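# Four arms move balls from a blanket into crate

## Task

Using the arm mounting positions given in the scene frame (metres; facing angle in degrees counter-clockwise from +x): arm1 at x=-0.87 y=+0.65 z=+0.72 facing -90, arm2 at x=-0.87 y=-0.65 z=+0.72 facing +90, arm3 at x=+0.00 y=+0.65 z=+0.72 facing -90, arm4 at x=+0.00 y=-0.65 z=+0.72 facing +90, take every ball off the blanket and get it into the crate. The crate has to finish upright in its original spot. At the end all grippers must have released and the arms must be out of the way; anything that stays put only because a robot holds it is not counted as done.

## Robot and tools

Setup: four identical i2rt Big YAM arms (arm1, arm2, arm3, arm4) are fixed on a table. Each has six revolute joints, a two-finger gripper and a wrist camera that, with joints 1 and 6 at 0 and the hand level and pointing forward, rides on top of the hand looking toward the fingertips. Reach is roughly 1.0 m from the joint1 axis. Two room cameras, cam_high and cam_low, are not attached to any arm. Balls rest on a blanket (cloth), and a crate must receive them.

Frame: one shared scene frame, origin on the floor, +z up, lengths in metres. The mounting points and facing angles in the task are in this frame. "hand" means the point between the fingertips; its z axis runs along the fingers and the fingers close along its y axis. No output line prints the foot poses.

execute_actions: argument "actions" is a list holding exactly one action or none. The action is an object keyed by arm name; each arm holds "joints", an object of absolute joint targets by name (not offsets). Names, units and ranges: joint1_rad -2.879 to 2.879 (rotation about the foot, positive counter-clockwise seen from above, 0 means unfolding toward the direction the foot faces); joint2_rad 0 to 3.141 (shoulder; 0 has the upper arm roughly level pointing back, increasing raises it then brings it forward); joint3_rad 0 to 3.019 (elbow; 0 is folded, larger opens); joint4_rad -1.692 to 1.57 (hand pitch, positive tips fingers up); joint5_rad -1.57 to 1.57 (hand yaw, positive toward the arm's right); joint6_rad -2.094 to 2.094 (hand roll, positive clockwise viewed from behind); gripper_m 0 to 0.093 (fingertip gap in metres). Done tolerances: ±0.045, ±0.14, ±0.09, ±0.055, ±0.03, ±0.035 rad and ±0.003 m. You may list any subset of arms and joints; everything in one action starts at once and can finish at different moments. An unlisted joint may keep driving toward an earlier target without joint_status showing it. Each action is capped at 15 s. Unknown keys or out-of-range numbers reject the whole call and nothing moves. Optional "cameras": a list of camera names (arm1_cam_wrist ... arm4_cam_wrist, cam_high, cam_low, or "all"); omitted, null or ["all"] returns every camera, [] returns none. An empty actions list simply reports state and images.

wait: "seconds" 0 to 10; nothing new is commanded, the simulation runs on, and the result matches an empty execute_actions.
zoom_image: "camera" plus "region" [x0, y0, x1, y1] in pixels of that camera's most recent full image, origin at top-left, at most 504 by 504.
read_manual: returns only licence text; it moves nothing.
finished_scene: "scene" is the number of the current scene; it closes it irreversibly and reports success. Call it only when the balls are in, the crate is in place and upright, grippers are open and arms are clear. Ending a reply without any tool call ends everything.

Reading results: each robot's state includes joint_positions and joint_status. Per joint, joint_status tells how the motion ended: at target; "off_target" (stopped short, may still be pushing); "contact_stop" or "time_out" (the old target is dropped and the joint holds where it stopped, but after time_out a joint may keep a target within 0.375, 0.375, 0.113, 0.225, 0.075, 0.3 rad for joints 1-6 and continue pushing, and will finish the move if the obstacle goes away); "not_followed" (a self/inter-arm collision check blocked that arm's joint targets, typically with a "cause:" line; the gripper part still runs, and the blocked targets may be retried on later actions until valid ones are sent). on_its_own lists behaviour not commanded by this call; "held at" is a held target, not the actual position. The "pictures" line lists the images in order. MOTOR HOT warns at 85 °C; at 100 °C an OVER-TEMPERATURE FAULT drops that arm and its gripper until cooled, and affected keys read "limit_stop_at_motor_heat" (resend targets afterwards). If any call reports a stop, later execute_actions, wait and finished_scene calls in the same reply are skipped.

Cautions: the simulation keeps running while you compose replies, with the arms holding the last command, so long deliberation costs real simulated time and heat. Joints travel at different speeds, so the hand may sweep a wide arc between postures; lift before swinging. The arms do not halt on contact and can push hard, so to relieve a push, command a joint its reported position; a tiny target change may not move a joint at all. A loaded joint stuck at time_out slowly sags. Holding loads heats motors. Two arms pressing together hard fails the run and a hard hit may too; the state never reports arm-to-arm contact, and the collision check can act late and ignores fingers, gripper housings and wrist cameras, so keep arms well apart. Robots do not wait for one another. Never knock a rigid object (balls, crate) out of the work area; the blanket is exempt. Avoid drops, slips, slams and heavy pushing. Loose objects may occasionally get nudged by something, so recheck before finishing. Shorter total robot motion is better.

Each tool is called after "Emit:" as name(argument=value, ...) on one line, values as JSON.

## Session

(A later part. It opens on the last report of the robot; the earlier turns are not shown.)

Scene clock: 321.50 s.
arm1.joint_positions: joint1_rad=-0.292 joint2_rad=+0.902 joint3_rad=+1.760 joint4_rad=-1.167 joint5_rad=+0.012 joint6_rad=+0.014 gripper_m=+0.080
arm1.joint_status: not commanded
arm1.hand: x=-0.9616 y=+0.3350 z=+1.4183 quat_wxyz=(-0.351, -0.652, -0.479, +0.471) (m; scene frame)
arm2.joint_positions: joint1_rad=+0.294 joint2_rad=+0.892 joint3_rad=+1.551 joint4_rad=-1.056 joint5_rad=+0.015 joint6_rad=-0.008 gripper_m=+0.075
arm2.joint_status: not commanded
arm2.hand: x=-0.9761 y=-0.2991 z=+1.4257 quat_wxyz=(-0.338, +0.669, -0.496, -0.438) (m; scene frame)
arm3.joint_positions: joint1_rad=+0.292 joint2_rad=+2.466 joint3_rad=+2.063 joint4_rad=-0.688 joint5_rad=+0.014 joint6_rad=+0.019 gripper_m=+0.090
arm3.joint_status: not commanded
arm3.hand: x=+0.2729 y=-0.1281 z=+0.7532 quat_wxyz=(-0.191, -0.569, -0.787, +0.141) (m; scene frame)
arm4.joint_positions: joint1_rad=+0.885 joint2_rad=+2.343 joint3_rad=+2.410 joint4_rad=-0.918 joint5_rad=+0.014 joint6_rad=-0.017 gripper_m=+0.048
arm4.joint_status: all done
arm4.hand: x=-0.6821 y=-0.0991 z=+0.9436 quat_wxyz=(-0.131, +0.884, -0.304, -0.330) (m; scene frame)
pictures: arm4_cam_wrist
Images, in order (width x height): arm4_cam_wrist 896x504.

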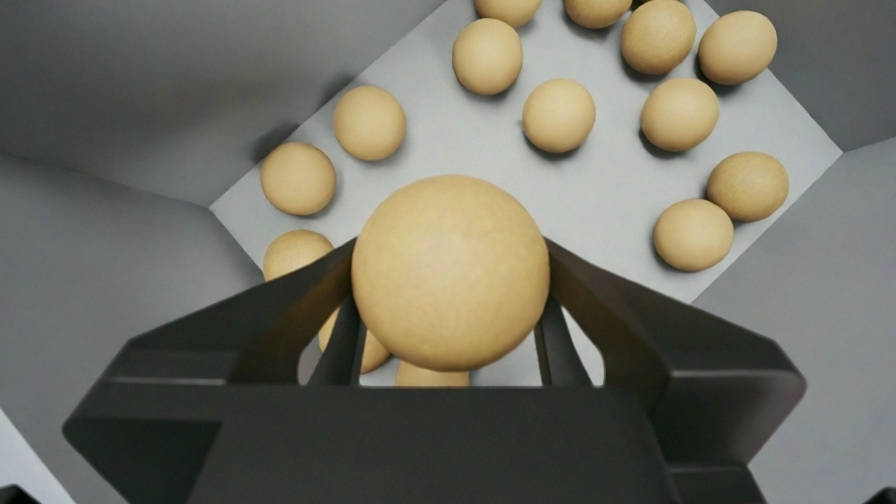

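Emit:
execute_actions(actions=[{"arm3":{"joints":{"gripper_m":0.04}},"arm4":{"joints":{"gripper_m":0.075}}}], cameras=[])

Emit:
execute_actions(actions=[{"arm3":{"joints":{"joint2_rad":1.8}},"arm4":{"joints":{"joint2_rad":1.2}}}], cameras=[])

Emit:
execute_actions(actions=[{"arm3":{"joints":{"joint1_rad":-0.88,"joint3_rad":2.27,"joint4_rad":-0.73}}}], cameras=[])

Emit:
execute_actions(actions=[{"arm3":{"joints":{"joint2_rad":2.29}}}], cameras=["arm3_cam_wrist"])

Emit:
execute_actions(actions=[{"arm3":{"joints":{"gripper_m":0.08}}}], cameras=[])

Emit:
execute_actions(actions=[{"arm3":{"joints":{"joint2_rad":1.6}}}], cameras=["cam_high"])

Scene clock: 326.67 s.
arm1.joint_positions: joint1_rad=-0.292 joint2_rad=+0.902 joint3_rad=+1.760 joint4_rad=-1.167 joint5_rad=+0.012 joint6_rad=+0.014 gripper_m=+0.080
arm1.joint_status: not commanded
arm1.hand: x=-0.9616 y=+0.3350 z=+1.4183 quat_wxyz=(-0.351, -0.652, -0.479, +0.471) (m; scene frame)
arm2.joint_positions: joint1_rad=+0.294 joint2_rad=+0.892 joint3_rad=+1.551 joint4_rad=-1.056 joint5_rad=+0.015 joint6_rad=-0.008 gripper_m=+0.075
arm2.joint_status: not commanded
arm2.hand: x=-0.9761 y=-0.2991 z=+1.4257 quat_wxyz=(-0.338, +0.669, -0.496, -0.438) (m; scene frame)
arm3.joint_positions: joint1_rad=+0.292 joint2_rad=+2.466 joint3_rad=+2.063 joint4_rad=-0.688 joint5_rad=+0.014 joint6_rad=+0.019 gripper_m=+0.047
arm3.joint_status: gripper_m off_target (ended at +0.047, target +0.040)
arm3.hand: x=+0.2729 y=-0.1281 z=+0.7532 quat_wxyz=(-0.191, -0.569, -0.787, +0.141) (m; scene frame)
arm4.joint_positions: joint1_rad=+0.885 joint2_rad=+2.343 joint3_rad=+2.410 joint4_rad=-0.918 joint5_rad=+0.014 joint6_rad=-0.017 gripper_m=+0.075
arm4.joint_status: all done
arm4.hand: x=-0.6821 y=-0.0991 z=+0.9436 quat_wxyz=(-0.131, +0.884, -0.304, -0.330) (m; scene frame)
pictures: none
No camera images: the call's "cameras" was empty. Leave "cameras" out to get every camera's image.

Scene clock: 329.17 s.
arm1.joint_positions: joint1_rad=-0.292 joint2_rad=+0.902 joint3_rad=+1.760 joint4_rad=-1.167 joint5_rad=+0.012 joint6_rad=+0.014 gripper_m=+0.080
arm1.joint_status: not commanded
arm1.hand: x=-0.9616 y=+0.3350 z=+1.4183 quat_wxyz=(-0.351, -0.652, -0.479, +0.471) (m; scene frame)
arm2.joint_positions: joint1_rad=+0.294 joint2_rad=+0.892 joint3_rad=+1.551 joint4_rad=-1.056 joint5_rad=+0.015 joint6_rad=-0.008 gripper_m=+0.075
arm2.joint_status: not commanded
arm2.hand: x=-0.9761 y=-0.2991 z=+1.4257 quat_wxyz=(-0.338, +0.669, -0.496, -0.438) (m; scene frame)
arm3.joint_positions: joint1_rad=+0.292 joint2_rad=+1.816 joint3_rad=+2.071 joint4_rad=-0.690 joint5_rad=+0.014 joint6_rad=+0.019 gripper_m=+0.047
arm3.joint_status: all done
arm3.hand: x=+0.2560 y=-0.0785 z=+1.2810 quat_wxyz=(-0.439, -0.496, -0.682, +0.312) (m; scene frame)
arm4.joint_positions: joint1_rad=+0.885 joint2_rad=+1.197 joint3_rad=+2.433 joint4_rad=-0.911 joint5_rad=+0.014 joint6_rad=-0.017 gripper_m=+0.075
arm4.joint_status: all done
arm4.hand: x=-0.2371 y=-0.4667 z=+1.6930 quat_wxyz=(-0.284, +0.549, -0.190, -0.763) (m; scene frame)
pictures: none
No camera images: the call's "cameras" was empty. Leave "cameras" out to get every camera's image.

Scene clock: 331.00 s.
arm1.joint_positions: joint1_rad=-0.292 joint2_rad=+0.902 joint3_rad=+1.760 joint4_rad=-1.167 joint5_rad=+0.012 joint6_rad=+0.014 gripper_m=+0.080
arm1.joint_status: not commanded
arm1.hand: x=-0.9616 y=+0.3350 z=+1.4183 quat_wxyz=(-0.351, -0.652, -0.479, +0.471) (m; scene frame)
arm2.joint_positions: joint1_rad=+0.294 joint2_rad=+0.892 joint3_rad=+1.551 joint4_rad=-1.056 joint5_rad=+0.015 joint6_rad=-0.008 gripper_m=+0.075
arm2.joint_status: not commanded
arm2.hand: x=-0.9761 y=-0.2991 z=+1.4257 quat_wxyz=(-0.338, +0.669, -0.496, -0.438) (m; scene frame)
arm3.joint_positions: joint1_rad=-0.882 joint2_rad=+1.823 joint3_rad=+2.218 joint4_rad=-0.727 joint5_rad=+0.017 joint6_rad=+0.017 gripper_m=+0.047
arm3.joint_status: all done
arm3.hand: x=-0.5692 y=+0.1368 z=+1.3548 quat_wxyz=(-0.208, -0.763, -0.283, +0.543) (m; scene frame)
arm4.joint_positions: joint1_rad=+0.885 joint2_rad=+1.197 joint3_rad=+2.433 joint4_rad=-0.911 joint5_rad=+0.014 joint6_rad=-0.017 gripper_m=+0.075
arm4.joint_status: not commanded
arm4.hand: x=-0.2371 y=-0.4667 z=+1.6930 quat_wxyz=(-0.284, +0.549, -0.190, -0.763) (m; scene frame)
pictures: none
No camera images: the call's "cameras" was empty. Leave "cameras" out to get every camera's image.

Scene clock: 332.77 s.
arm1.joint_positions: joint1_rad=-0.292 joint2_rad=+0.902 joint3_rad=+1.760 joint4_rad=-1.167 joint5_rad=+0.012 joint6_rad=+0.014 gripper_m=+0.080
arm1.joint_status: not commanded
arm1.hand: x=-0.9616 y=+0.3350 z=+1.4183 quat_wxyz=(-0.351, -0.652, -0.479, +0.471) (m; scene frame)
arm2.joint_positions: joint1_rad=+0.294 joint2_rad=+0.892 joint3_rad=+1.551 joint4_rad=-1.056 joint5_rad=+0.015 joint6_rad=-0.008 gripper_m=+0.075
arm2.joint_status: not commanded
arm2.hand: x=-0.9761 y=-0.2991 z=+1.4257 quat_wxyz=(-0.338, +0.669, -0.496, -0.438) (m; scene frame)
arm3.joint_positions: joint1_rad=-0.882 joint2_rad=+2.283 joint3_rad=+2.229 joint4_rad=-0.735 joint5_rad=+0.017 joint6_rad=+0.017 gripper_m=+0.047
arm3.joint_status: all done
arm3.hand: x=-0.6496 y=+0.0637 z=+0.9855 quat_wxyz=(-0.133, -0.866, -0.323, +0.357) (m; scene frame)
arm4.joint_positions: joint1_rad=+0.885 joint2_rad=+1.197 joint3_rad=+2.433 joint4_rad=-0.911 joint5_rad=+0.014 joint6_rad=-0.017 gripper_m=+0.075
arm4.joint_status: not commanded
arm4.hand: x=-0.2371 y=-0.4667 z=+1.6930 quat_wxyz=(-0.284, +0.549, -0.190, -0.763) (m; scene frame)
pictures: arm3_cam_wrist
Images, in order (width x height): arm3_cam_wrist 896x504.

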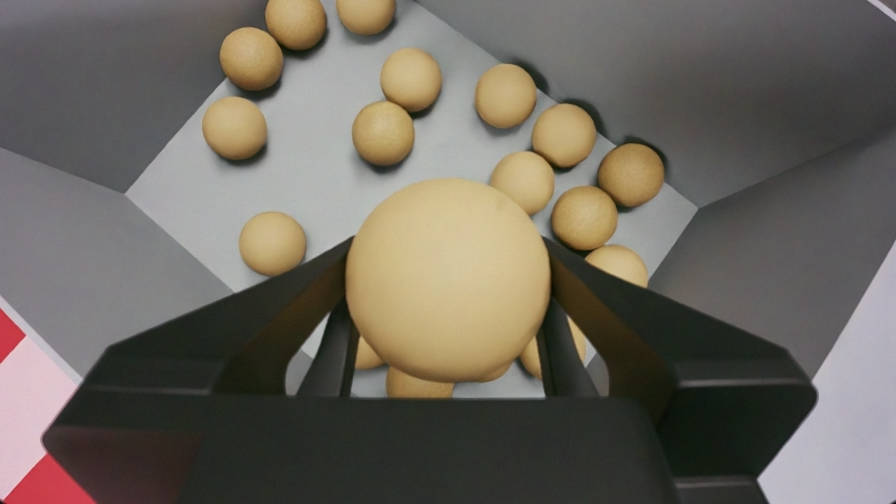

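Scene clock: 333.33 s.
arm1.joint_positions: joint1_rad=-0.292 joint2_rad=+0.902 joint3_rad=+1.760 joint4_rad=-1.167 joint5_rad=+0.012 joint6_rad=+0.014 gripper_m=+0.080
arm1.joint_status: not commanded
arm1.hand: x=-0.9616 y=+0.3350 z=+1.4183 quat_wxyz=(-0.351, -0.652, -0.479, +0.471) (m; scene frame)
arm2.joint_positions: joint1_rad=+0.294 joint2_rad=+0.892 joint3_rad=+1.551 joint4_rad=-1.056 joint5_rad=+0.015 joint6_rad=-0.008 gripper_m=+0.075
arm2.joint_status: not commanded
arm2.hand: x=-0.9761 y=-0.2991 z=+1.4257 quat_wxyz=(-0.338, +0.669, -0.496, -0.438) (m; scene frame)
arm3.joint_positions: joint1_rad=-0.882 joint2_rad=+2.283 joint3_rad=+2.229 joint4_rad=-0.735 joint5_rad=+0.017 joint6_rad=+0.017 gripper_m=+0.080
arm3.joint_status: all done
arm3.hand: x=-0.6496 y=+0.0637 z=+0.9855 quat_wxyz=(-0.133, -0.866, -0.323, +0.357) (m; scene frame)
arm4.joint_positions: joint1_rad=+0.885 joint2_rad=+1.197 joint3_rad=+2.433 joint4_rad=-0.911 joint5_rad=+0.014 joint6_rad=-0.017 gripper_m=+0.075
arm4.joint_status: not commanded
arm4.hand: x=-0.2371 y=-0.4667 z=+1.6930 quat_wxyz=(-0.284, +0.549, -0.190, -0.763) (m; scene frame)
pictures: none
No camera images: the call's "cameras" was empty. Leave "cameras" out to get every camera's image.

Scene clock: 335.57 s.
arm1.joint_positions: joint1_rad=-0.292 joint2_rad=+0.902 joint3_rad=+1.760 joint4_rad=-1.167 joint5_rad=+0.012 joint6_rad=+0.014 gripper_m=+0.080
arm1.joint_status: not commanded
arm1.hand: x=-0.9616 y=+0.3350 z=+1.4183 quat_wxyz=(-0.351, -0.652, -0.479, +0.471) (m; scene frame)
arm2.joint_positions: joint1_rad=+0.294 joint2_rad=+0.892 joint3_rad=+1.551 joint4_rad=-1.056 joint5_rad=+0.015 joint6_rad=-0.008 gripper_m=+0.075
arm2.joint_status: not commanded
arm2.hand: x=-0.9761 y=-0.2991 z=+1.4257 quat_wxyz=(-0.338, +0.669, -0.496, -0.438) (m; scene frame)
arm3.joint_positions: joint1_rad=-0.882 joint2_rad=+1.604 joint3_rad=+2.253 joint4_rad=-0.728 joint5_rad=+0.017 joint6_rad=+0.017 gripper_m=+0.080
arm3.joint_status: all done
arm3.hand: x=-0.4837 y=+0.2145 z=+1.5257 quat_wxyz=(-0.245, -0.689, -0.254, +0.634) (m; scene frame)
arm4.joint_positions: joint1_rad=+0.885 joint2_rad=+1.197 joint3_rad=+2.433 joint4_rad=-0.911 joint5_rad=+0.014 joint6_rad=-0.017 gripper_m=+0.075
arm4.joint_status: not commanded
arm4.hand: x=-0.2371 y=-0.4667 z=+1.6930 quat_wxyz=(-0.284, +0.549, -0.190, -0.763) (m; scene frame)
pictures: cam_high
Images, in order (width x height): cam_high 896x504.

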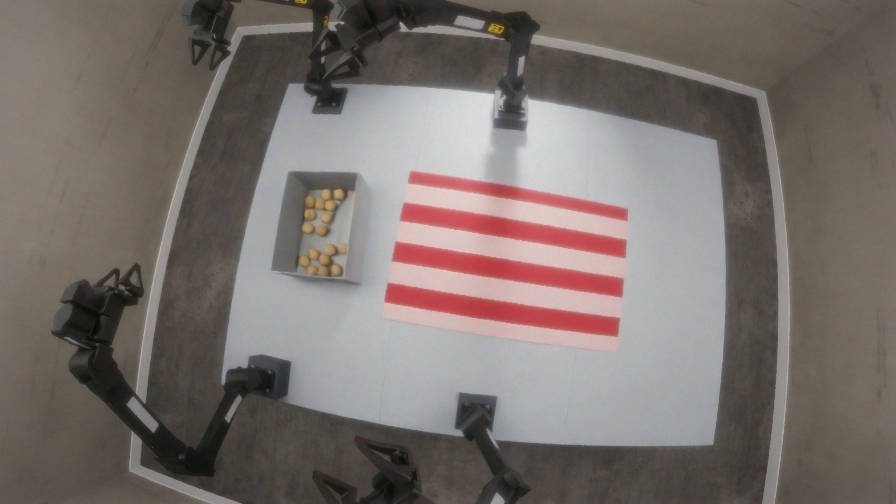

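Emit:
finished_scene(scene=2)

The scene is finished: the task was done.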